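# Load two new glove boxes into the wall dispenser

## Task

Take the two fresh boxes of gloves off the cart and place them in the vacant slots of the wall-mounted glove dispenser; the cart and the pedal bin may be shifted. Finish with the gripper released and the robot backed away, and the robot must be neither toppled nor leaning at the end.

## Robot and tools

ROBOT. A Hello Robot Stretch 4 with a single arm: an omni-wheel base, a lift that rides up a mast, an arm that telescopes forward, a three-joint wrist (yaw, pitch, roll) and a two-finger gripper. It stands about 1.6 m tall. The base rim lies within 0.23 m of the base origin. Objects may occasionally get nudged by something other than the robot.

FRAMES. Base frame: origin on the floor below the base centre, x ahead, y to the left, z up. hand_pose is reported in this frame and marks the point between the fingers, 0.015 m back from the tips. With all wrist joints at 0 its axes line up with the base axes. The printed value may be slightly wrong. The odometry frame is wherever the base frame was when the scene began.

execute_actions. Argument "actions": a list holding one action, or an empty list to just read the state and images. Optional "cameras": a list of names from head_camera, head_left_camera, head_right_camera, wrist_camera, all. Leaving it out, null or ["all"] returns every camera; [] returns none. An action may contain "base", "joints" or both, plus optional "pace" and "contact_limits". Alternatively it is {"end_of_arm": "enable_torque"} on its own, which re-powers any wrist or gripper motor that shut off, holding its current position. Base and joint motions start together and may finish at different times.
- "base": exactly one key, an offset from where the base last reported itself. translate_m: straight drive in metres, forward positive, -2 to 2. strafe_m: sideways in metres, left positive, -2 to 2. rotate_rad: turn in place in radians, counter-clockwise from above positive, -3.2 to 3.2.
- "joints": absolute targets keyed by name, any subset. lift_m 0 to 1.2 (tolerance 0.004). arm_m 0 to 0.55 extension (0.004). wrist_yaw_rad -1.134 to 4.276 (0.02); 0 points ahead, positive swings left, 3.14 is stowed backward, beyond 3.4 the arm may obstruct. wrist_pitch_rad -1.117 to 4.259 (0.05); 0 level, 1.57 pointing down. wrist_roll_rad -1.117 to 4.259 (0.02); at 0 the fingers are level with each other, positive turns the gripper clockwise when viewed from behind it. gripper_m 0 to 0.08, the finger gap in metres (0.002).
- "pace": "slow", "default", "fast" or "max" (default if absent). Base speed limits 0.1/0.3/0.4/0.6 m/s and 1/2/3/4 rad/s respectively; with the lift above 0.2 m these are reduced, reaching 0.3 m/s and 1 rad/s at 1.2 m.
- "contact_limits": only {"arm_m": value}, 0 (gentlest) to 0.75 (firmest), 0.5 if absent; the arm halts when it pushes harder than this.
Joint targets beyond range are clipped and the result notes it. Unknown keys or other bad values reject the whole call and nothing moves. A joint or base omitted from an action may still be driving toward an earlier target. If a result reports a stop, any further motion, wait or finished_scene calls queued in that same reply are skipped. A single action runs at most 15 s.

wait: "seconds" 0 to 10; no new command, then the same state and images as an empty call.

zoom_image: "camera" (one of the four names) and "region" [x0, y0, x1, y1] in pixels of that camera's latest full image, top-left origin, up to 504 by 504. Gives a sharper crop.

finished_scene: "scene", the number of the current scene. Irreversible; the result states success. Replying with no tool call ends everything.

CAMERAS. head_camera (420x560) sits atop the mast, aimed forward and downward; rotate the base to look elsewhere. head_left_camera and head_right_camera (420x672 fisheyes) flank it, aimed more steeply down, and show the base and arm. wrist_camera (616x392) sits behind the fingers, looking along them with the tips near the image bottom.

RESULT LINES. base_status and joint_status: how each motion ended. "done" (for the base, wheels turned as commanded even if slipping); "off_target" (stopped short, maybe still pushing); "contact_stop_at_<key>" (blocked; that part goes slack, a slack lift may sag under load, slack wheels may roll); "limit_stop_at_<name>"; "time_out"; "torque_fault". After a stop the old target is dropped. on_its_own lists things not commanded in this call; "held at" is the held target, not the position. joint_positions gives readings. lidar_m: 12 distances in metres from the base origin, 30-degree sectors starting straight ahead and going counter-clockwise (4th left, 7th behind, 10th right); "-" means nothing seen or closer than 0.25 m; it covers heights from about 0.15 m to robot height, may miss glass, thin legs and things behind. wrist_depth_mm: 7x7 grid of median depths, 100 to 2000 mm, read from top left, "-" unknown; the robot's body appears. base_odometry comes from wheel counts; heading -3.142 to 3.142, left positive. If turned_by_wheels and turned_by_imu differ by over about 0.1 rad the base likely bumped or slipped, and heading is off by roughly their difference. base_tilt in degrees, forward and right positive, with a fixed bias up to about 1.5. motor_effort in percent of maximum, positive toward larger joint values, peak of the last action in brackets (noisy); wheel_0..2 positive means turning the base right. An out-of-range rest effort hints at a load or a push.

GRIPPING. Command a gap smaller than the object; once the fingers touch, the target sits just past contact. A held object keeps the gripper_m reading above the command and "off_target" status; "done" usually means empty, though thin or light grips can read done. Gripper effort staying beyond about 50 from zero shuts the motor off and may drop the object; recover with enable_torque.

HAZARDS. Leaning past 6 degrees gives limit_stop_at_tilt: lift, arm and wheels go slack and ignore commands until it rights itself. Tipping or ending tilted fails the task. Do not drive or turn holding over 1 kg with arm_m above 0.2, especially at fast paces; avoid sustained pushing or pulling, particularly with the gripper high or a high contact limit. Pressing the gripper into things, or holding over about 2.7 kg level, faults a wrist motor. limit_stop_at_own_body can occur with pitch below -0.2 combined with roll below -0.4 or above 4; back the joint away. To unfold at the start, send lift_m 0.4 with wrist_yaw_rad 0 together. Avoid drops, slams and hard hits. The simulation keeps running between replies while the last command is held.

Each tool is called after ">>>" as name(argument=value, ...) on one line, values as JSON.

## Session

>>> execute_actions(actions=[])

Scene clock: 0.00 s.
base_odometry: x=+0.000 y=+0.000 heading=+0.000 (m, m, rad; odometry frame)
turned_by_wheels: +0.000 (rad since the last result)
turned_by_imu: +0.000 (rad since the last result)
base_tilt: forward=+0.1 right=+0.0 (deg)
lidar_m: 2.30 2.06 1.04 1.04 1.17 1.97 1.90 2.13 2.08 2.06 1.86 2.41
base_status: not commanded
joint_positions: lift_m=+0.279 arm_m=-0.001 wrist_yaw_rad=+3.091 wrist_pitch_rad=+0.002 wrist_roll_rad=+0.018 gripper_m=+0.040
joint_status: not commanded
motor_effort: lift_m=+21 arm_m=-1 wrist_yaw_rad=+0 wrist_pitch_rad=-9 wrist_roll_rad=-1 gripper_m=+0 wheel_0=+0 wheel_1=-1 wheel_2=+0 (%)
hand_pose: x=-0.0380 y=+0.0980 z=+0.4565 quat_wxyz=(+0.025, -0.001, +0.009, +1.000) (m; base frame)
wrist_depth_mm: - 148 - - - - - / - 147 - - - - - / - 123 172 - - - - / 107 139 211 - - - - / 144 - - - - - - / 1808 - 1983 - - 1921 - / 1160 1366 112 1281 138 1464 1308
pictures: head_camera, head_left_camera, head_right_camera, wrist_camera
Images, in order (width x height): head_camera 420x560, head_left_camera 420x672, head_right_camera 420x672, wrist_camera 616x392.

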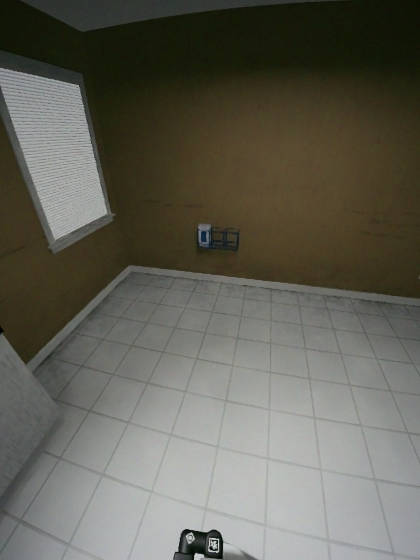

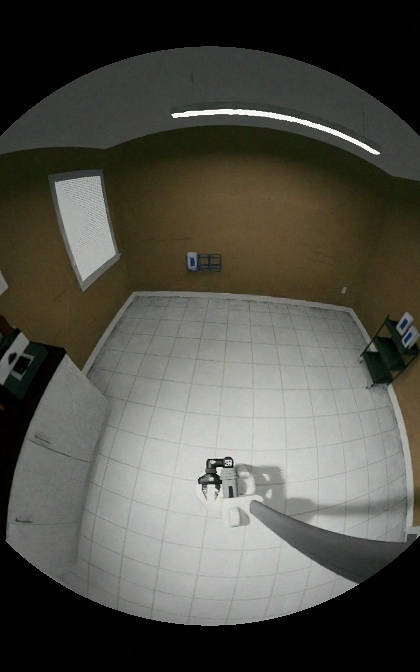

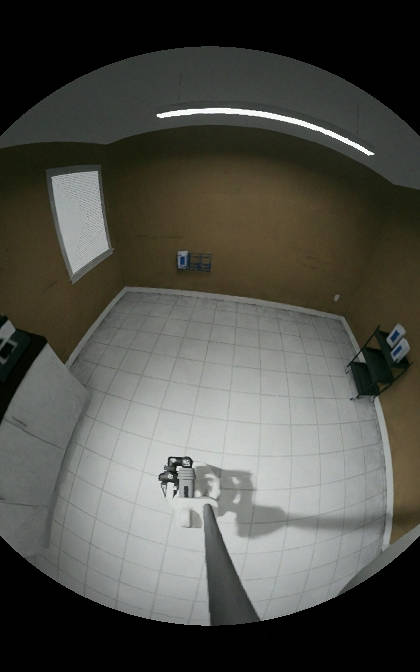

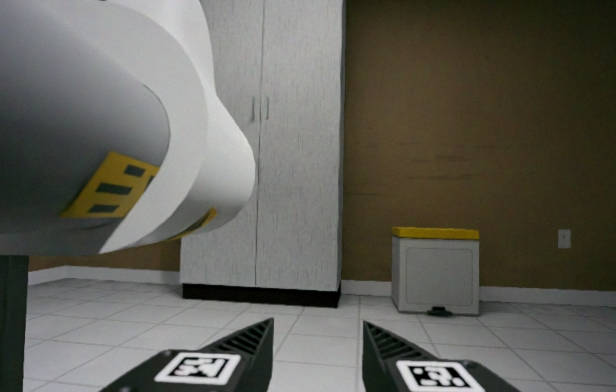

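>>> execute_actions(actions=[{"base":{"rotate_rad":-0.18},"joints":{"lift_m":0.45,"wrist_yaw_rad":0,"gripper_m":0.08},"pace":"fast"}], cameras=[])

>>> execute_actions(actions=[{"base":{"translate_m":1.0},"pace":"max"}], cameras=[])

>>> execute_actions(actions=[{"base":{"rotate_rad":-1.6},"pace":"fast"}], cameras=[])

>>> execute_actions(actions=[{"base":{"translate_m":0.8},"joints":{"lift_m":0.95,"wrist_pitch_rad":0.5},"pace":"fast"}])

Scene clock: 13.60 s.
base_odometry: x=+0.000 y=+0.000 heading=-0.180 (m, m, rad; odometry frame)
turned_by_wheels: -0.180 (rad since the last result)
turned_by_imu: -0.176 (rad since the last result)
base_tilt: forward=-0.1 right=+0.0 (deg)
lidar_m: 2.30 2.35 1.08 1.03 1.06 1.48 1.90 1.97 2.14 2.06 1.84 2.49
base_status: done
joint_positions: lift_m=+0.450 arm_m=-0.001 wrist_yaw_rad=+0.001 wrist_pitch_rad=+0.002 wrist_roll_rad=+0.018 gripper_m=+0.080
joint_status: all done
motor_effort: lift_m=+23(26) arm_m=-1(1) wrist_yaw_rad=-3(6) wrist_pitch_rad=-9(9) wrist_roll_rad=-1(3) gripper_m=+1(0) wheel_0=+2(8) wheel_1=+3(10) wheel_2=+1(10) (%)
hand_pose: x=+0.3827 y=-0.0873 z=+0.6277 quat_wxyz=(+1.000, +0.009, +0.001, +0.000) (m; base frame)
wrist_depth_mm: - - - - - - - / - - - - - - - / - - - - - - - / - - - - - - - / - - - - - - - / - - - - - - - / 1708 109 150 1708 1499 128 1921
pictures: none
No camera images: the call's "cameras" was empty. Leave "cameras" out to get every camera's image.

Scene clock: 17.00 s.
base_odometry: x=+0.984 y=-0.178 heading=-0.179 (m, m, rad; odometry frame)
turned_by_wheels: +0.000 (rad since the last result)
turned_by_imu: +0.000 (rad since the last result)
base_tilt: forward=+0.0 right=-0.1 (deg)
lidar_m: 1.29 1.32 1.73 1.66 1.17 1.48 2.92 2.91 2.14 1.63 1.98 1.45
base_status: done
joint_positions: lift_m=+0.450 arm_m=-0.001 wrist_yaw_rad=+0.000 wrist_pitch_rad=+0.002 wrist_roll_rad=+0.018 gripper_m=+0.080
joint_status: not commanded
motor_effort: lift_m=+21(23) arm_m=-1(1) wrist_yaw_rad=-1(2) wrist_pitch_rad=-9(9) wrist_roll_rad=-1(2) gripper_m=+1(1) wheel_0=+0(8) wheel_1=+2(10) wheel_2=+0(17) (%)
hand_pose: x=+0.3827 y=-0.0874 z=+0.6278 quat_wxyz=(+1.000, +0.009, +0.001, +0.000) (m; base frame)
wrist_depth_mm: 1229 1229 1205 1229 1205 1182 1205 / 1229 1229 1229 1229 1205 1229 1229 / 1229 1205 1229 1205 1205 1160 1182 / 1229 1229 1182 1205 1205 1182 1205 / 1205 1182 1182 1182 1205 1160 1205 / 1160 1229 1182 1182 1182 1182 1160 / 1205 109 150 1182 1160 128 1182
pictures: none
No camera images: the call's "cameras" was empty. Leave "cameras" out to get every camera's image.

Scene clock: 18.73 s.
base_odometry: x=+0.984 y=-0.178 heading=-1.779 (m, m, rad; odometry frame)
turned_by_wheels: -1.600 (rad since the last result)
turned_by_imu: -1.567 (rad since the last result)
base_tilt: forward=+0.0 right=+0.1 (deg)
lidar_m: 1.63 2.06 1.45 1.33 1.34 1.74 1.67 1.13 1.47 2.90 2.98 2.17
base_status: done
joint_positions: lift_m=+0.450 arm_m=-0.001 wrist_yaw_rad=+0.000 wrist_pitch_rad=+0.002 wrist_roll_rad=+0.018 gripper_m=+0.080
joint_status: not commanded
motor_effort: lift_m=+21(21) arm_m=-1(1) wrist_yaw_rad=+0(1) wrist_pitch_rad=-9(9) wrist_roll_rad=-1(2) gripper_m=+1(2) wheel_0=+2(12) wheel_1=+2(13) wheel_2=+0(9) (%)
hand_pose: x=+0.3827 y=-0.0874 z=+0.6278 quat_wxyz=(+1.000, +0.009, +0.001, +0.000) (m; base frame)
wrist_depth_mm: 1983 1921 1983 1921 1921 1921 1983 / 1863 1921 1921 1921 1921 1921 1983 / 1983 1863 1921 1921 1921 1921 1983 / 1921 1863 1921 1921 1921 1863 1921 / 1983 1863 1863 1921 1921 1921 1983 / 1921 1921 1756 1921 1921 1921 1808 / 1756 109 151 1576 1537 128 1863
pictures: none
No camera images: the call's "cameras" was empty. Leave "cameras" out to get every camera's image.

Scene clock: 22.00 s.
base_odometry: x=+0.819 y=-0.961 heading=-1.779 (m, m, rad; odometry frame)
turned_by_wheels: +0.000 (rad since the last result)
turned_by_imu: +0.000 (rad since the last result)
base_tilt: forward=+0.0 right=-0.1 (deg)
lidar_m: 0.83 0.86 1.49 1.40 1.46 1.85 2.10 1.90 2.55 2.85 1.86 1.32
base_status: done
joint_positions: lift_m=+0.950 arm_m=-0.001 wrist_yaw_rad=+0.000 wrist_pitch_rad=+0.502 wrist_roll_rad=+0.018 gripper_m=+0.080
joint_status: all done
motor_effort: lift_m=+23(24) arm_m=-1(1) wrist_yaw_rad=-1(3) wrist_pitch_rad=-7(8) wrist_roll_rad=+0(2) gripper_m=+1(2) wheel_0=+0(6) wheel_1=+2(8) wheel_2=+1(17) (%)
hand_pose: x=+0.3564 y=-0.0874 z=+1.0256 quat_wxyz=(+0.969, +0.009, +0.249, -0.002) (m; base frame)
wrist_depth_mm: 960 946 946 946 946 946 946 / 1025 1025 1025 1025 1008 1008 1025 / 1078 1060 1060 1060 1078 1098 1098 / 1160 1118 917 1078 1138 1182 1138 / 1255 778 768 1098 1255 1281 1281 / 1366 1160 1078 1255 1366 1397 1397 / 1397 109 150 1255 1281 128 1397
pictures: head_camera, head_left_camera, head_right_camera, wrist_camera
Images, in order (width x height): head_camera 420x560, head_left_camera 420x672, head_right_camera 420x672, wrist_camera 616x392.

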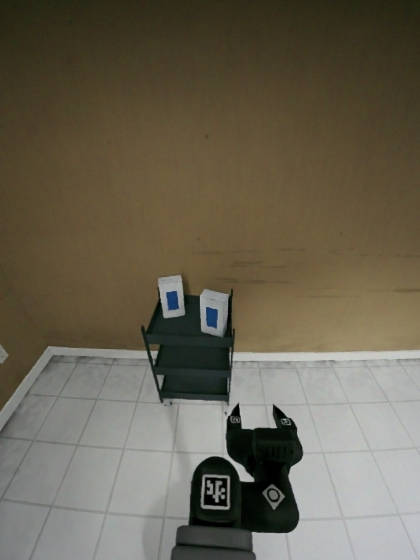

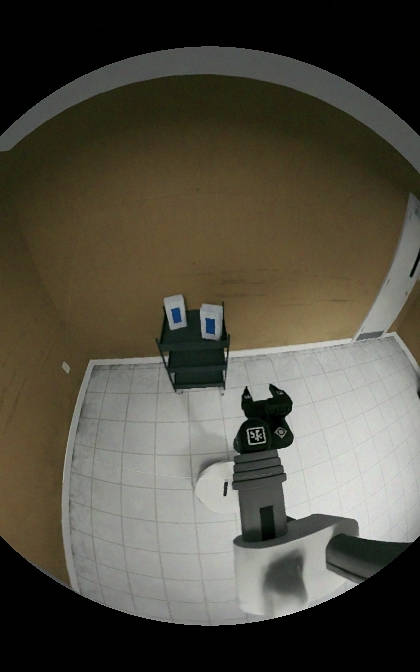

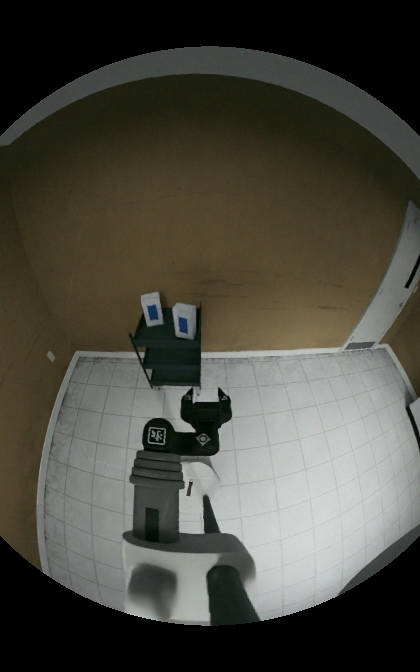

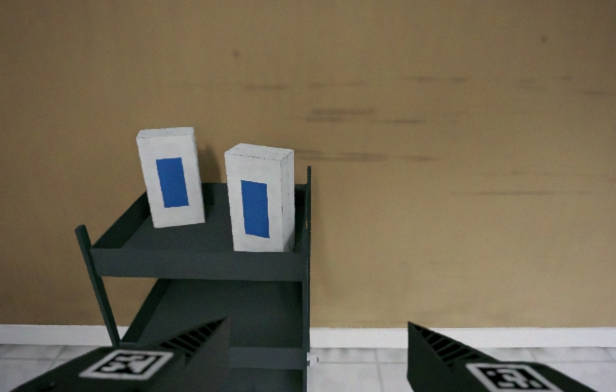

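>>> execute_actions(actions=[{"base":{"strafe_m":0.15},"joints":{"lift_m":1.05,"wrist_pitch_rad":1.57,"wrist_roll_rad":1.87}}], cameras=[])

>>> execute_actions(actions=[{"base":{"translate_m":0.4},"joints":{"arm_m":0.4}}], cameras=["wrist_camera"])

Scene clock: 30.43 s.
base_odometry: x=+0.966 y=-0.992 heading=-1.779 (m, m, rad; odometry frame)
turned_by_wheels: +0.000 (rad since the last result)
turned_by_imu: +0.000 (rad since the last result)
base_tilt: forward=+0.1 right=+0.1 (deg)
lidar_m: 0.82 0.89 1.33 1.25 1.28 1.64 2.49 1.94 2.56 3.02 1.85 1.33
base_status: done
joint_positions: lift_m=+1.050 arm_m=-0.001 wrist_yaw_rad=+0.000 wrist_pitch_rad=+1.570 wrist_roll_rad=+1.870 gripper_m=+0.080
joint_status: all done
motor_effort: lift_m=+23(24) arm_m=-1(1) wrist_yaw_rad=+0(1) wrist_pitch_rad=+1(6) wrist_roll_rad=+0(7) gripper_m=+0(2) wheel_0=-1(11) wheel_1=+2(10) wheel_2=+0(1) (%)
hand_pose: x=+0.1703 y=-0.0874 z=+1.0154 quat_wxyz=(+0.420, +0.569, +0.420, -0.569) (m; base frame)
wrist_depth_mm: 1255 1229 1255 1229 1229 1229 1205 / 1255 1205 1229 1229 1182 1205 1160 / 1205 1205 1205 1182 1205 1160 1160 / 1229 1229 1205 1205 960 603 342 / 1205 1205 1182 1182 960 1182 1160 / 1060 1182 1182 1182 946 1160 1138 / 1042 109 150 1182 1160 128 1160
pictures: none
No camera images: the call's "cameras" was empty. Leave "cameras" out to get every camera's image.

Scene clock: 33.23 s.
base_odometry: x=+0.883 y=-1.383 heading=-1.778 (m, m, rad; odometry frame)
turned_by_wheels: +0.001 (rad since the last result)
turned_by_imu: +0.000 (rad since the last result)
base_tilt: forward=+0.0 right=+0.0 (deg)
lidar_m: 0.42 0.46 1.23 1.26 1.31 1.76 2.63 2.35 3.14 3.00 1.27 0.47
base_status: done
joint_positions: lift_m=+1.050 arm_m=+0.399 wrist_yaw_rad=+0.000 wrist_pitch_rad=+1.570 wrist_roll_rad=+1.870 gripper_m=+0.080
joint_status: all done
motor_effort: lift_m=+23(23) arm_m=+6(7) wrist_yaw_rad=-2(1) wrist_pitch_rad=+0(1) wrist_roll_rad=-1(0) gripper_m=+1(1) wheel_0=+3(9) wheel_1=+4(9) wheel_2=-1(9) (%)
hand_pose: x=+0.5700 y=-0.0874 z=+1.0154 quat_wxyz=(+0.420, +0.569, +0.420, -0.569) (m; base frame)
wrist_depth_mm: 585 960 1229 1255 1255 1205 1205 / 521 854 1229 1205 1182 1205 1205 / 484 759 1205 1205 1229 1182 1205 / 459 615 512 267 508 960 960 / 427 512 508 266 500 946 946 / 407 508 504 263 496 1182 1138 / 384 109 150 500 496 128 1138
pictures: wrist_camera
Images, in order (width x height): wrist_camera 616x392.

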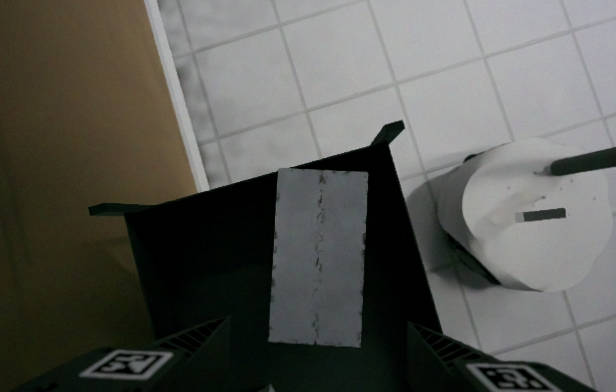

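>>> execute_actions(actions=[{"base":{"strafe_m":-0.019},"joints":{"lift_m":0.975,"arm_m":0.391,"wrist_roll_rad":1.915}}], cameras=["wrist_camera"])

Scene clock: 42.33 s.
base_odometry: x=+0.865 y=-1.379 heading=-1.778 (m, m, rad; odometry frame)
turned_by_wheels: +0.000 (rad since the last result)
turned_by_imu: +0.000 (rad since the last result)
base_tilt: forward=+0.0 right=+0.0 (deg)
lidar_m: 0.43 0.44 1.21 1.29 1.33 1.80 2.53 2.35 3.12 3.01 1.27 0.45
base_status: done
joint_positions: lift_m=+0.975 arm_m=+0.392 wrist_yaw_rad=+0.000 wrist_pitch_rad=+1.570 wrist_roll_rad=+1.915 gripper_m=+0.080
joint_status: all done
motor_effort: lift_m=+18(21) arm_m=-7(7) wrist_yaw_rad=+0(1) wrist_pitch_rad=+0(0) wrist_roll_rad=-1(3) gripper_m=+3(0) wheel_0=+1(9) wheel_1=-3(10) wheel_2=+1(1) (%)
hand_pose: x=+0.5633 y=-0.0874 z=+0.9407 quat_wxyz=(+0.407, +0.578, +0.407, -0.578) (m; base frame)
wrist_depth_mm: 634 1078 1160 1138 1138 1138 1138 / 564 946 1138 1160 1138 1118 1118 / 521 809 1118 1118 1118 1138 891 / 480 707 1042 193 430 891 866 / 436 439 433 190 427 878 854 / 418 430 433 189 424 1098 1060 / 392 109 150 187 187 128 1078
pictures: wrist_camera
Images, in order (width x height): wrist_camera 616x392.

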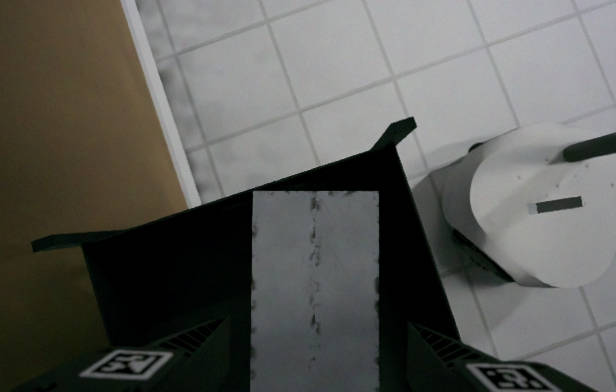

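>>> execute_actions(actions=[{"joints":{"lift_m":0.918},"pace":"slow"}], cameras=["wrist_camera"])

>>> execute_actions(actions=[{"joints":{"gripper_m":0.04}}], cameras=[])

>>> execute_actions(actions=[{"joints":{"lift_m":1.09}}], cameras=["wrist_camera"])

>>> execute_actions(actions=[{"base":{"translate_m":-1.5},"joints":{"arm_m":0.18}}], cameras=[])

>>> execute_actions(actions=[{"base":{"rotate_rad":1.6},"joints":{"wrist_yaw_rad":2.2,"wrist_roll_rad":3.77,"wrist_pitch_rad":1.65}}], cameras=[])

>>> execute_actions(actions=[{"base":{"translate_m":0.36},"joints":{"arm_m":0.3}}])

Scene clock: 56.40 s.
base_odometry: x=+0.865 y=-1.379 heading=-1.778 (m, m, rad; odometry frame)
turned_by_wheels: +0.000 (rad since the last result)
turned_by_imu: +0.000 (rad since the last result)
base_tilt: forward=+0.0 right=+0.0 (deg)
lidar_m: 0.43 0.47 1.20 1.28 1.35 1.79 2.54 2.34 3.12 3.01 1.27 0.45
base_status: not commanded
joint_positions: lift_m=+0.918 arm_m=+0.392 wrist_yaw_rad=+0.000 wrist_pitch_rad=+1.570 wrist_roll_rad=+1.915 gripper_m=+0.080
joint_status: all done
motor_effort: lift_m=+18(18) arm_m=-6(7) wrist_yaw_rad=-1(1) wrist_pitch_rad=+0(0) wrist_roll_rad=+0(0) gripper_m=+0(1) wheel_0=+1(1) wheel_1=-3(3) wheel_2=+0(1) (%)
hand_pose: x=+0.5633 y=-0.0874 z=+0.8838 quat_wxyz=(+0.407, +0.578, +0.407, -0.578) (m; base frame)
wrist_depth_mm: 627 1042 1078 1042 1078 1078 1060 / 569 917 1098 1060 1060 1060 1060 / 521 831 1060 1078 375 1060 820 / 484 699 379 135 306 820 820 / 345 377 370 134 133 842 809 / 379 373 150 132 132 1025 1008 / 370 109 132 131 131 128 1025
pictures: wrist_camera
Images, in order (width x height): wrist_camera 616x392.

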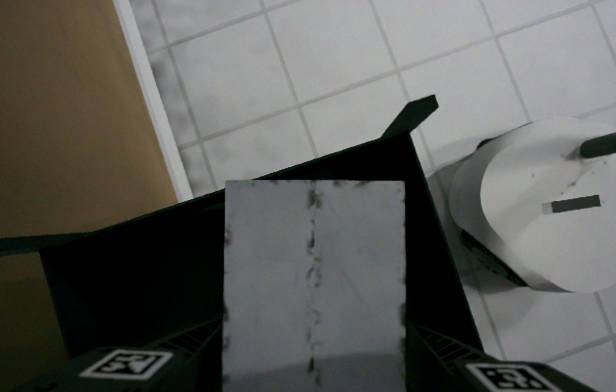

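Scene clock: 57.40 s.
base_odometry: x=+0.865 y=-1.379 heading=-1.778 (m, m, rad; odometry frame)
turned_by_wheels: +0.000 (rad since the last result)
turned_by_imu: +0.000 (rad since the last result)
base_tilt: forward=+0.0 right=+0.1 (deg)
lidar_m: 0.42 0.46 1.18 1.27 1.33 1.79 2.54 2.35 3.12 3.00 1.26 0.43
base_status: not commanded
joint_positions: lift_m=+0.918 arm_m=+0.392 wrist_yaw_rad=+0.000 wrist_pitch_rad=+1.570 wrist_roll_rad=+1.915 gripper_m=+0.059
joint_status: gripper_m off_target (ended at +0.059, target +0.040)
on_its_own: gripper_m is held at +0.054, not at your +0.040, by its contact guard: the fingers met something
motor_effort: lift_m=+18(18) arm_m=-6(6) wrist_yaw_rad=-1(1) wrist_pitch_rad=+0(1) wrist_roll_rad=-2(1) gripper_m=-32(30) wheel_0=+1(1) wheel_1=-4(3) wheel_2=+0(0) (%)
hand_pose: x=+0.5633 y=-0.0874 z=+0.8838 quat_wxyz=(+0.407, +0.578, +0.407, -0.578) (m; base frame)
wrist_depth_mm: 634 1060 1118 1078 1098 1078 1042 / 564 931 1098 1078 1060 1060 1060 / 521 809 1078 1078 377 1025 831 / 484 699 379 135 134 820 820 / 343 377 377 134 133 854 809 / 379 373 370 132 132 1025 1008 / 377 330 131 132 131 357 1025
pictures: none
No camera images: the call's "cameras" was empty. Leave "cameras" out to get every camera's image.

Scene clock: 59.20 s.
base_odometry: x=+0.865 y=-1.379 heading=-1.778 (m, m, rad; odometry frame)
turned_by_wheels: +0.000 (rad since the last result)
turned_by_imu: +0.000 (rad since the last result)
base_tilt: forward=+0.0 right=+0.1 (deg)
lidar_m: 0.41 0.46 1.17 1.29 1.34 1.81 2.54 2.35 3.12 3.00 1.26 0.42
base_status: not commanded
joint_positions: lift_m=+1.090 arm_m=+0.392 wrist_yaw_rad=+0.000 wrist_pitch_rad=+1.570 wrist_roll_rad=+1.915 gripper_m=+0.059
joint_status: all done
on_its_own: gripper_m is held at +0.054, not at your +0.040, by its contact guard: the fingers met something
motor_effort: lift_m=+25(26) arm_m=-6(6) wrist_yaw_rad=-1(0) wrist_pitch_rad=+0(1) wrist_roll_rad=+0(1) gripper_m=-32(33) wheel_0=+1(1) wheel_1=-3(3) wheel_2=+0(0) (%)
hand_pose: x=+0.5633 y=-0.0874 z=+1.0552 quat_wxyz=(+0.407, +0.578, +0.407, -0.578) (m; base frame)
wrist_depth_mm: 634 1098 1255 1255 1255 1229 1229 / 564 946 1255 1255 1229 1255 1205 / 521 809 1229 1255 1229 1205 1229 / 484 723 1042 136 554 991 976 / 449 544 544 134 134 991 991 / 421 535 535 133 133 1205 1182 / 394 466 131 132 131 1160 1205
pictures: wrist_camera
Images, in order (width x height): wrist_camera 616x392.

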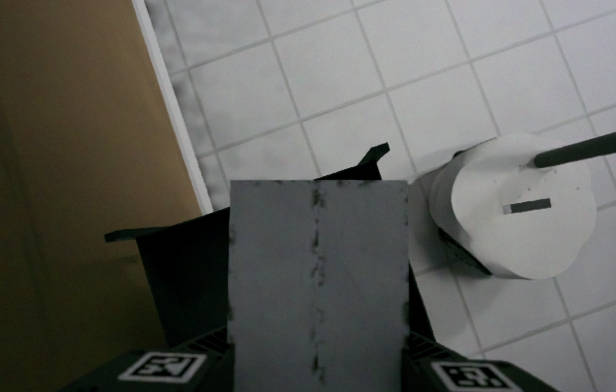

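Scene clock: 65.67 s.
base_odometry: x=+1.174 y=+0.088 heading=-1.779 (m, m, rad; odometry frame)
turned_by_wheels: +0.000 (rad since the last result)
turned_by_imu: -0.001 (rad since the last result)
base_tilt: forward=+0.0 right=+0.1 (deg)
lidar_m: 0.31 1.82 1.31 1.13 1.19 1.45 1.38 0.97 1.05 3.05 3.12 0.30
base_status: done
joint_positions: lift_m=+1.090 arm_m=+0.181 wrist_yaw_rad=+0.000 wrist_pitch_rad=+1.570 wrist_roll_rad=+1.915 gripper_m=+0.059
joint_status: all done
on_its_own: gripper_m is held at +0.054, not at your +0.040, by its contact guard: the fingers met something
motor_effort: lift_m=+24(25) arm_m=-6(9) wrist_yaw_rad=+0(1) wrist_pitch_rad=-1(2) wrist_roll_rad=-1(2) gripper_m=-33(31) wheel_0=-3(7) wheel_1=-3(8) wheel_2=+1(8) (%)
hand_pose: x=+0.3522 y=-0.0874 z=+1.0552 quat_wxyz=(+0.407, +0.578, +0.407, -0.578) (m; base frame)
wrist_depth_mm: 1308 1281 1255 1281 1255 1229 1229 / 1308 1255 1255 1255 1229 1229 1229 / 1255 1255 1255 1255 1229 1229 1229 / 1255 1255 1255 136 991 991 1182 / 1255 1255 1205 135 135 991 1182 / 1229 1255 1205 133 133 1182 1182 / 1229 1205 131 132 131 1182 1182
pictures: none
No camera images: the call's "cameras" was empty. Leave "cameras" out to get every camera's image.

Scene clock: 68.17 s.
base_odometry: x=+1.174 y=+0.088 heading=-0.179 (m, m, rad; odometry frame)
turned_by_wheels: +1.599 (rad since the last result)
turned_by_imu: +1.566 (rad since the last result)
base_tilt: forward=-0.1 right=+0.0 (deg)
lidar_m: 0.37 1.21 1.39 1.38 0.97 1.10 3.05 3.15 2.43 1.93 1.78 1.28
base_status: done
joint_positions: lift_m=+1.090 arm_m=+0.181 wrist_yaw_rad=+2.200 wrist_pitch_rad=+1.649 wrist_roll_rad=+3.770 gripper_m=+0.059
joint_status: all done
on_its_own: gripper_m is held at +0.054, not at your +0.040, by its contact guard: the fingers met something
motor_effort: lift_m=+24(24) arm_m=-5(6) wrist_yaw_rad=+0(10) wrist_pitch_rad=+3(7) wrist_roll_rad=-1(4) gripper_m=-33(33) wheel_0=-3(8) wheel_1=-4(10) wheel_2=-3(8) (%)
hand_pose: x=+0.4324 y=+0.0380 z=+1.0559 quat_wxyz=(+0.527, +0.495, +0.473, -0.504) (m; base frame)
wrist_depth_mm: 1060 1336 1366 1366 1336 1281 1255 / 1060 1336 1308 1281 1255 1229 1229 / 1060 1308 1308 1255 1255 1205 1205 / 1078 1255 1281 137 1008 976 1205 / 1078 1281 1229 135 135 946 1042 / 1098 1281 1205 133 133 946 1182 / 1078 1229 132 132 131 1138 1098
pictures: none
No camera images: the call's "cameras" was empty. Leave "cameras" out to get every camera's image.

Scene clock: 70.87 s.
base_odometry: x=+1.529 y=+0.024 heading=-0.179 (m, m, rad; odometry frame)
turned_by_wheels: +0.000 (rad since the last result)
turned_by_imu: +0.000 (rad since the last result)
base_tilt: forward=+0.1 right=+0.1 (deg)
lidar_m: 0.50 0.81 1.28 1.35 1.42 1.23 3.45 3.36 2.01 1.95 1.26 0.90
base_status: done
joint_positions: lift_m=+1.090 arm_m=+0.299 wrist_yaw_rad=+2.200 wrist_pitch_rad=+1.649 wrist_roll_rad=+3.770 gripper_m=+0.059
joint_status: all done
on_its_own: gripper_m is held at +0.054, not at your +0.040, by its contact guard: the fingers met something
motor_effort: lift_m=+24(24) arm_m=+6(7) wrist_yaw_rad=+0(1) wrist_pitch_rad=+2(5) wrist_roll_rad=+0(0) gripper_m=-33(31) wheel_0=+3(8) wheel_1=+3(9) wheel_2=+0(13) (%)
hand_pose: x=+0.5503 y=+0.0380 z=+1.0559 quat_wxyz=(+0.527, +0.495, +0.473, -0.504) (m; base frame)
wrist_depth_mm: 442 640 1118 1336 1336 1255 1255 / 449 647 1138 1308 1255 1205 1255 / 449 661 1138 1229 1255 1229 1182 / 449 654 878 137 1205 1078 960 / 462 668 676 135 135 976 946 / 455 621 621 133 133 1118 931 / 459 554 132 132 131 1138 1118
pictures: head_camera, head_left_camera, head_right_camera, wrist_camera
Images, in order (width x height): head_camera 420x560, head_left_camera 420x672, head_right_camera 420x672, wrist_camera 616x392.

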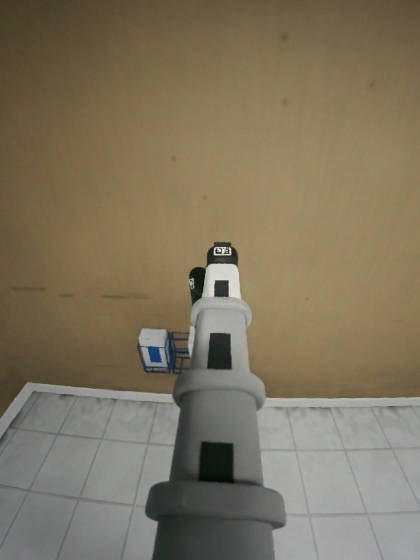

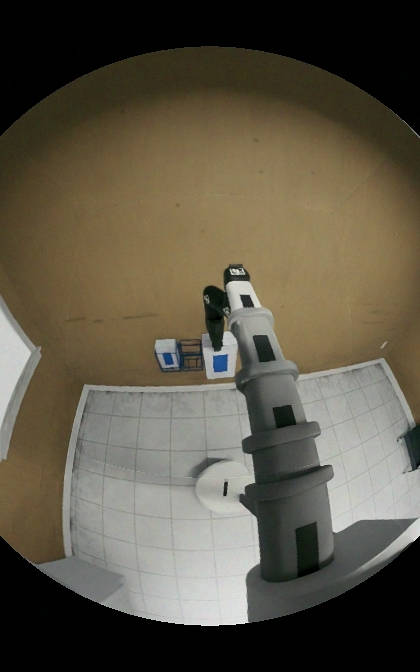

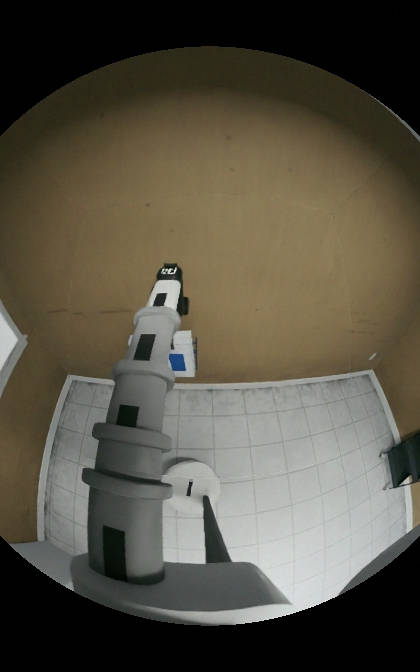

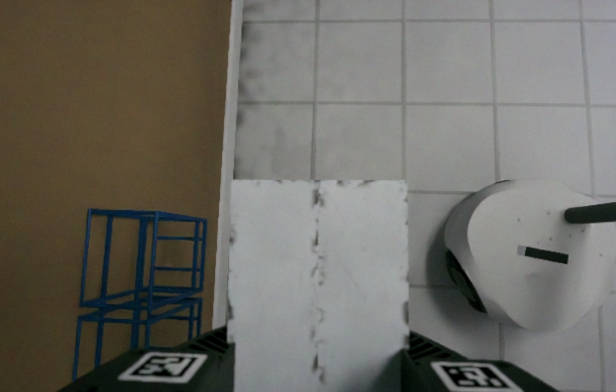

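>>> execute_actions(actions=[{"base":{"translate_m":0.12},"joints":{"arm_m":0.43,"lift_m":1.0}}])

>>> zoom_image(camera="head_left_camera", region=[140,270,280,410])

>>> zoom_image(camera="head_right_camera", region=[120,270,260,410])

Scene clock: 83.90 s.
base_odometry: x=+1.646 y=+0.003 heading=-0.179 (m, m, rad; odometry frame)
turned_by_wheels: +0.000 (rad since the last result)
turned_by_imu: +0.000 (rad since the last result)
base_tilt: forward=+0.0 right=-0.1 (deg)
lidar_m: 0.63 0.66 1.12 1.35 1.45 1.33 3.57 3.38 2.01 1.94 1.11 0.80
base_status: done
joint_positions: lift_m=+1.000 arm_m=+0.429 wrist_yaw_rad=+2.200 wrist_pitch_rad=+1.649 wrist_roll_rad=+3.770 gripper_m=+0.059
joint_status: all done
on_its_own: gripper_m is held at +0.054, not at your +0.040, by its contact guard: the fingers met something
motor_effort: lift_m=+20(22) arm_m=+6(8) wrist_yaw_rad=-1(0) wrist_pitch_rad=+2(3) wrist_roll_rad=+0(1) gripper_m=-32(33) wheel_0=+1(8) wheel_1=+5(7) wheel_2=-2(7) (%)
hand_pose: x=+0.6803 y=+0.0380 z=+0.9662 quat_wxyz=(+0.527, +0.495, +0.473, -0.504) (m; base frame)
wrist_depth_mm: 133 191 334 1138 1229 1205 1138 / 133 192 342 1160 1160 1160 1118 / 134 195 343 1182 1182 1118 1098 / 135 195 283 137 1118 1098 891 / 136 197 263 135 135 1098 866 / 136 198 265 133 133 1078 854 / 137 167 132 132 131 1060 1042
pictures: head_camera, head_left_camera, head_right_camera, wrist_camera
Images, in order (width x height): head_camera 420x560, head_left_camera 420x672, head_right_camera 420x672, wrist_camera 616x392.

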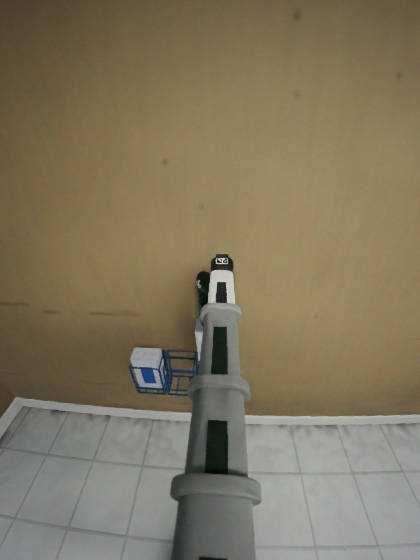

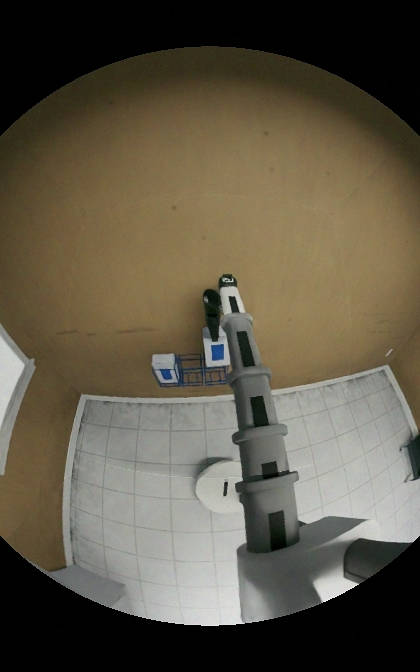

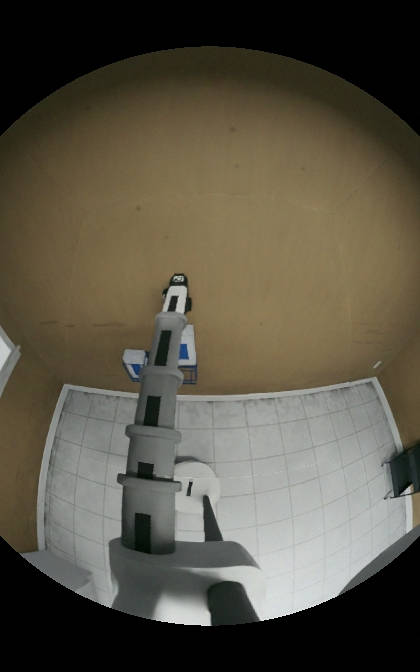

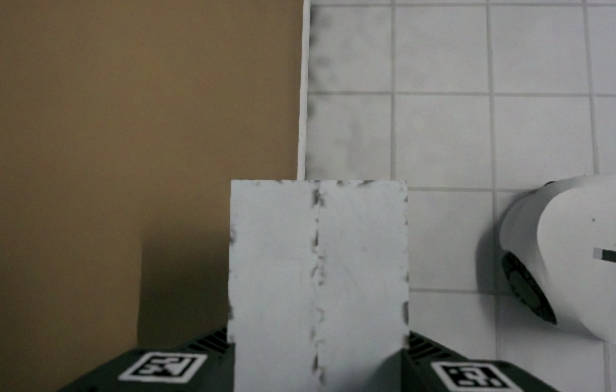

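Region (140, 270, 280, 410) of head_left_camera's 420x672 image, scaled by 3.600, with more detail than that image has.

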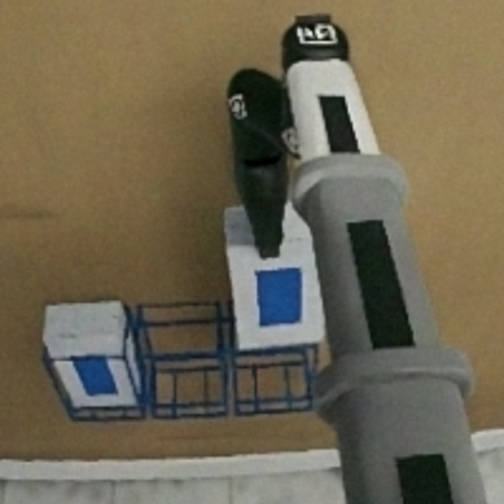

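Region (120, 270, 260, 410) of head_right_camera's 420x672 image, scaled by 3.600, with more detail than that image has.

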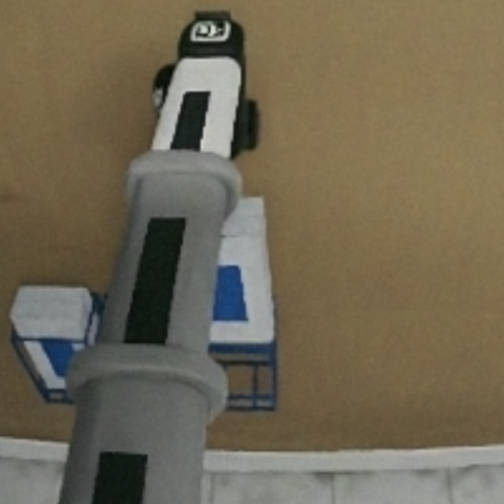

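>>> execute_actions(actions=[{"joints":{"arm_m":0.46,"lift_m":0.97,"wrist_roll_rad":3.795},"pace":"slow"}], cameras=["head_left_camera","head_right_camera"])

>>> zoom_image(camera="head_left_camera", region=[140,270,280,410])

>>> zoom_image(camera="head_right_camera", region=[120,270,260,410])

Scene clock: 92.23 s.
base_odometry: x=+1.646 y=+0.003 heading=-0.179 (m, m, rad; odometry frame)
turned_by_wheels: +0.000 (rad since the last result)
turned_by_imu: +0.000 (rad since the last result)
base_tilt: forward=+0.0 right=+0.1 (deg)
lidar_m: 0.65 0.69 1.09 1.34 1.44 1.37 3.61 3.34 2.02 1.96 1.11 0.80
base_status: not commanded
joint_positions: lift_m=+0.970 arm_m=+0.459 wrist_yaw_rad=+2.200 wrist_pitch_rad=+1.649 wrist_roll_rad=+3.795 gripper_m=+0.059
joint_status: all done
on_its_own: gripper_m is held at +0.054, not at your +0.040, by its contact guard: the fingers met something
motor_effort: lift_m=+20(21) arm_m=+6(6) wrist_yaw_rad=+0(0) wrist_pitch_rad=+2(2) wrist_roll_rad=-1(2) gripper_m=-32(31) wheel_0=+1(1) wheel_1=+5(5) wheel_2=-2(2) (%)
hand_pose: x=+0.7102 y=+0.0380 z=+0.9362 quat_wxyz=(+0.521, +0.502, +0.466, -0.510) (m; base frame)
wrist_depth_mm: 109 143 256 1078 1160 1138 1098 / 109 144 255 1060 1138 1138 1118 / 109 144 256 1042 1118 1118 1098 / 109 144 210 137 1060 1078 891 / 109 144 191 135 135 1060 831 / 109 144 191 133 133 1042 904 / 109 120 131 131 131 1025 991
pictures: head_left_camera, head_right_camera
Images, in order (width x height): head_left_camera 420x672, head_right_camera 420x672.

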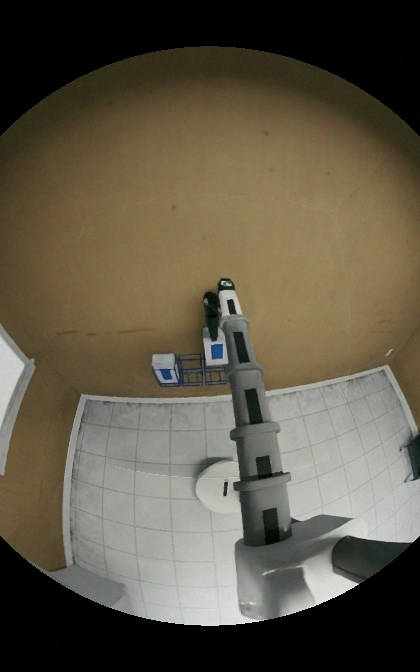

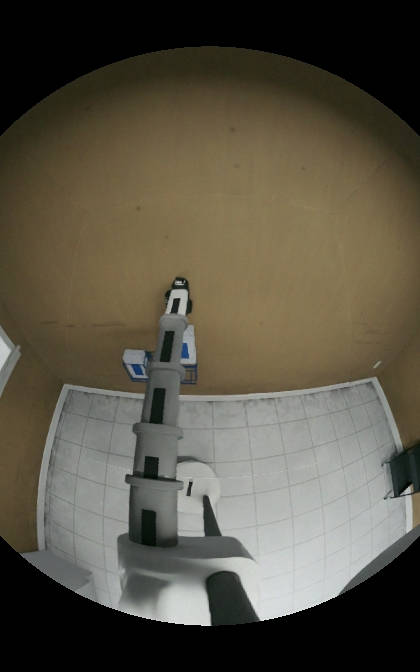

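Region (140, 270, 280, 410) of head_left_camera's 420x672 image, scaled by 3.600, with more detail than that image has.

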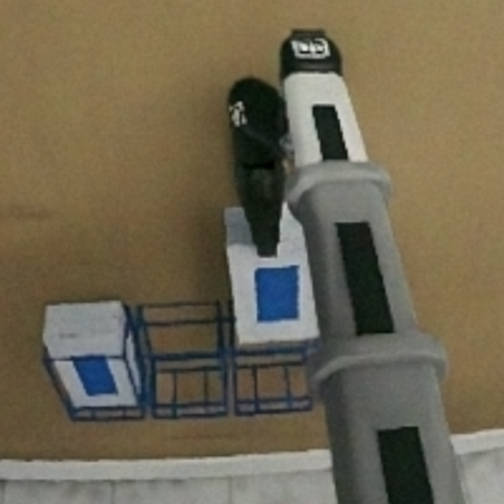

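Region (120, 270, 260, 410) of head_right_camera's 420x672 image, scaled by 3.600, with more detail than that image has.

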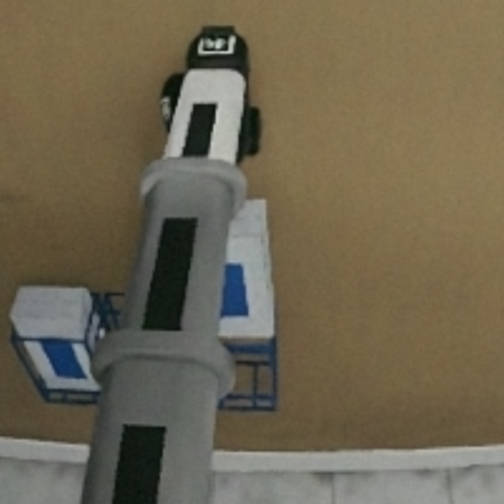

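>>> execute_actions(actions=[{"joints":{"arm_m":0.463,"lift_m":0.93},"pace":"slow"}])

Scene clock: 117.97 s.
base_odometry: x=+1.646 y=+0.003 heading=-0.179 (m, m, rad; odometry frame)
turned_by_wheels: +0.000 (rad since the last result)
turned_by_imu: +0.000 (rad since the last result)
base_tilt: forward=-0.1 right=+0.1 (deg)
lidar_m: 0.65 0.71 1.07 1.35 1.43 1.34 3.59 3.38 2.01 1.94 1.13 0.82
base_status: not commanded
joint_positions: lift_m=+0.930 arm_m=+0.462 wrist_yaw_rad=+2.200 wrist_pitch_rad=+1.648 wrist_roll_rad=+3.795 gripper_m=+0.059
joint_status: all done
on_its_own: gripper_m is held at +0.054, not at your +0.040, by its contact guard: the fingers met something
motor_effort: lift_m=+20(22) arm_m=+6(7) wrist_yaw_rad=+0(7) wrist_pitch_rad=+3(15) wrist_roll_rad=-1(2) gripper_m=-32(32) wheel_0=+0(2) wheel_1=+4(5) wheel_2=-1(2) (%)
hand_pose: x=+0.7132 y=+0.0381 z=+0.8962 quat_wxyz=(+0.521, +0.502, +0.466, -0.509) (m; base frame)
wrist_depth_mm: 107 138 247 1042 1118 1098 1078 / 107 138 246 1042 1098 1098 1042 / 107 138 248 1008 1078 1060 1042 / 107 138 202 138 1042 1042 866 / 107 138 185 136 137 1025 820 / 107 138 184 134 134 991 946 / - 116 132 132 131 991 976
pictures: head_camera, head_left_camera, head_right_camera, wrist_camera
Images, in order (width x height): head_camera 420x560, head_left_camera 420x672, head_right_camera 420x672, wrist_camera 616x392.

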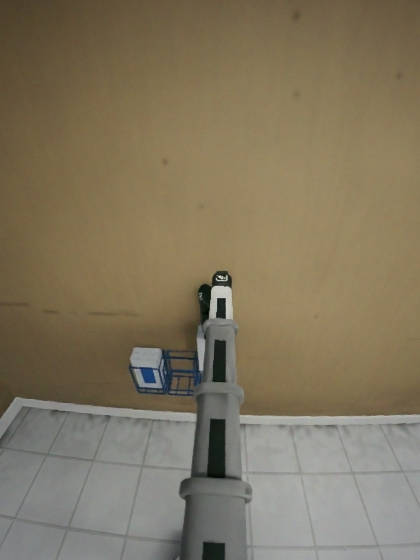

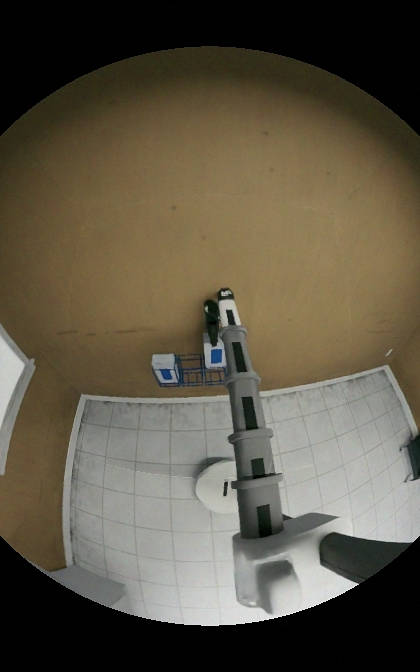

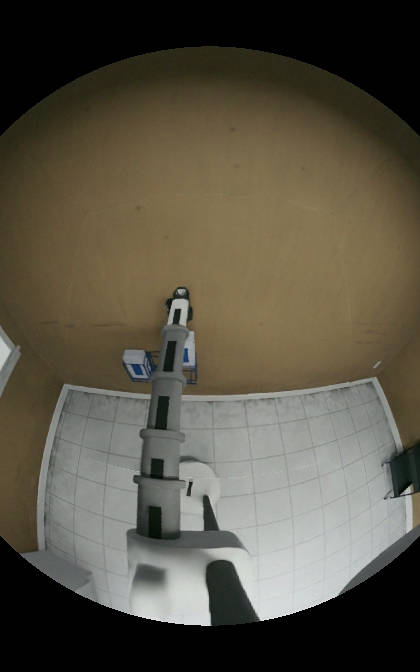

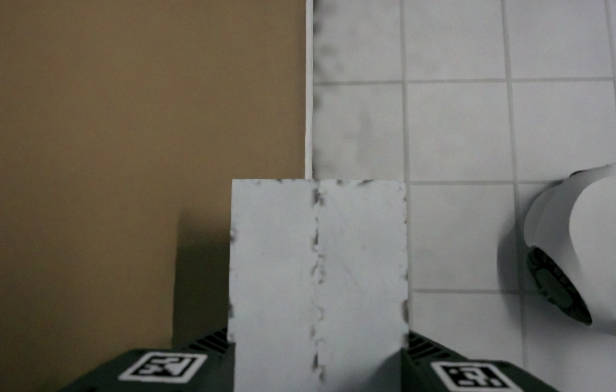

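>>> execute_actions(actions=[{"joints":{"lift_m":0.88},"pace":"slow"}])

>>> zoom_image(camera="head_left_camera", region=[140,290,260,410])

>>> zoom_image(camera="head_right_camera", region=[110,290,230,410])

Scene clock: 130.53 s.
base_odometry: x=+1.646 y=+0.003 heading=-0.179 (m, m, rad; odometry frame)
turned_by_wheels: +0.000 (rad since the last result)
turned_by_imu: +0.000 (rad since the last result)
base_tilt: forward=+0.1 right=-0.1 (deg)
lidar_m: 0.65 0.71 1.11 1.35 1.46 1.36 3.60 3.35 2.01 1.94 1.13 0.81
base_status: not commanded
joint_positions: lift_m=+0.880 arm_m=+0.462 wrist_yaw_rad=+2.200 wrist_pitch_rad=+1.648 wrist_roll_rad=+3.795 gripper_m=+0.059
joint_status: all done
on_its_own: gripper_m is held at +0.054, not at your +0.040, by its contact guard: the fingers met something
motor_effort: lift_m=+20(20) arm_m=+6(6) wrist_yaw_rad=-1(2) wrist_pitch_rad=+4(4) wrist_roll_rad=-2(1) gripper_m=-33(31) wheel_0=+0(0) wheel_1=+4(4) wheel_2=-1(1) (%)
hand_pose: x=+0.7132 y=+0.0381 z=+0.8462 quat_wxyz=(+0.521, +0.502, +0.466, -0.509) (m; base frame)
wrist_depth_mm: 107 137 246 976 1060 1060 1025 / 107 138 246 976 1060 1042 1008 / 107 138 247 946 1025 1008 1008 / 107 138 201 138 991 991 854 / 107 138 185 136 136 960 809 / 107 138 185 134 134 946 946 / - 115 131 132 131 946 917
pictures: head_camera, head_left_camera, head_right_camera, wrist_camera
Images, in order (width x height): head_camera 420x560, head_left_camera 420x672, head_right_camera 420x672, wrist_camera 616x392.

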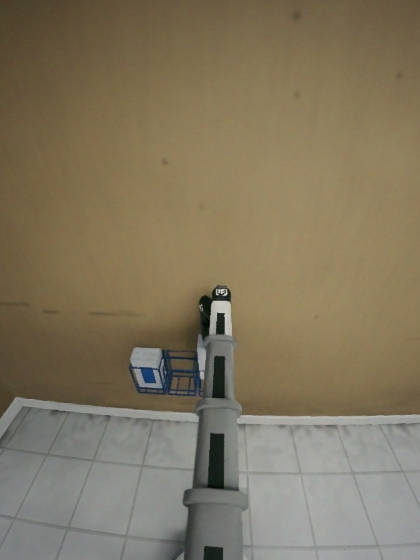

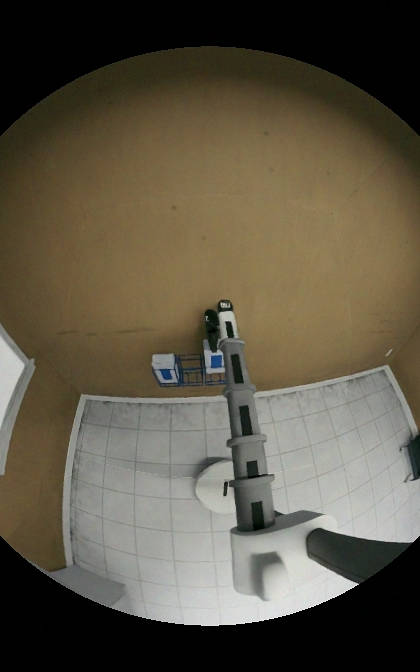

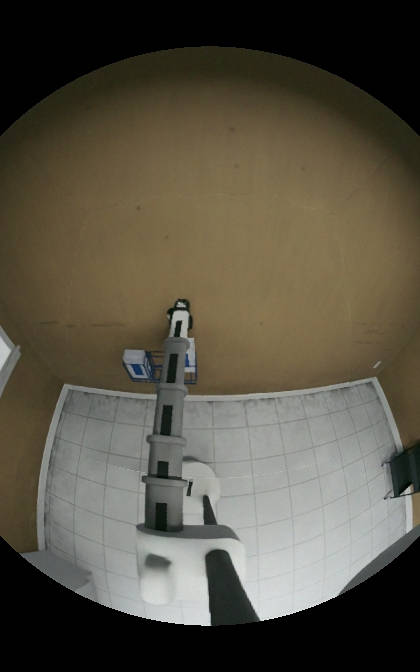

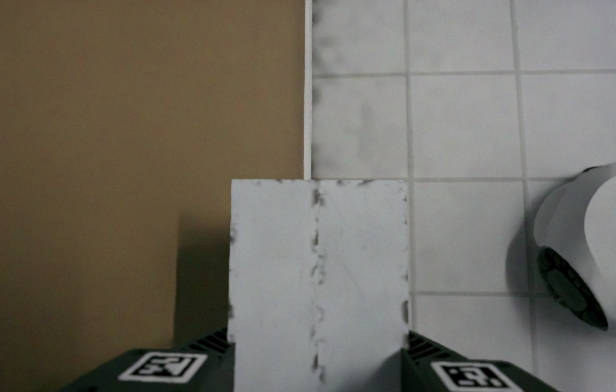

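Region (140, 290, 260, 410) of head_left_camera's 420x672 image, scaled by 4.200, with more detail than that image has.

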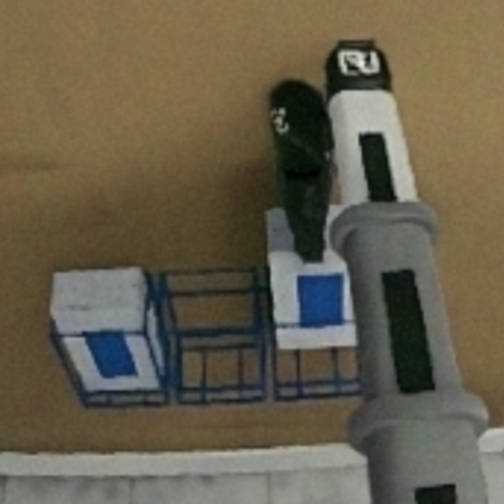

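Region (110, 290, 230, 410) of head_right_camera's 420x672 image, scaled by 4.200, with more detail than that image has.

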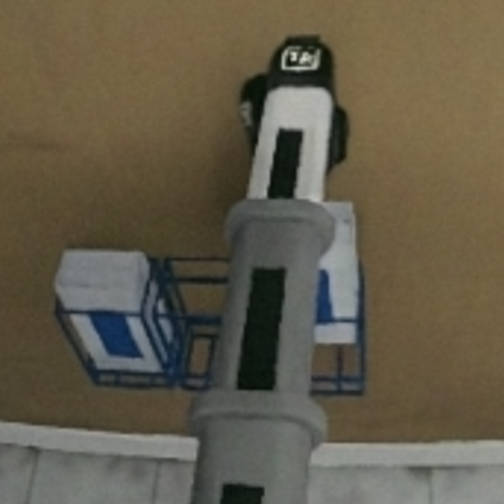

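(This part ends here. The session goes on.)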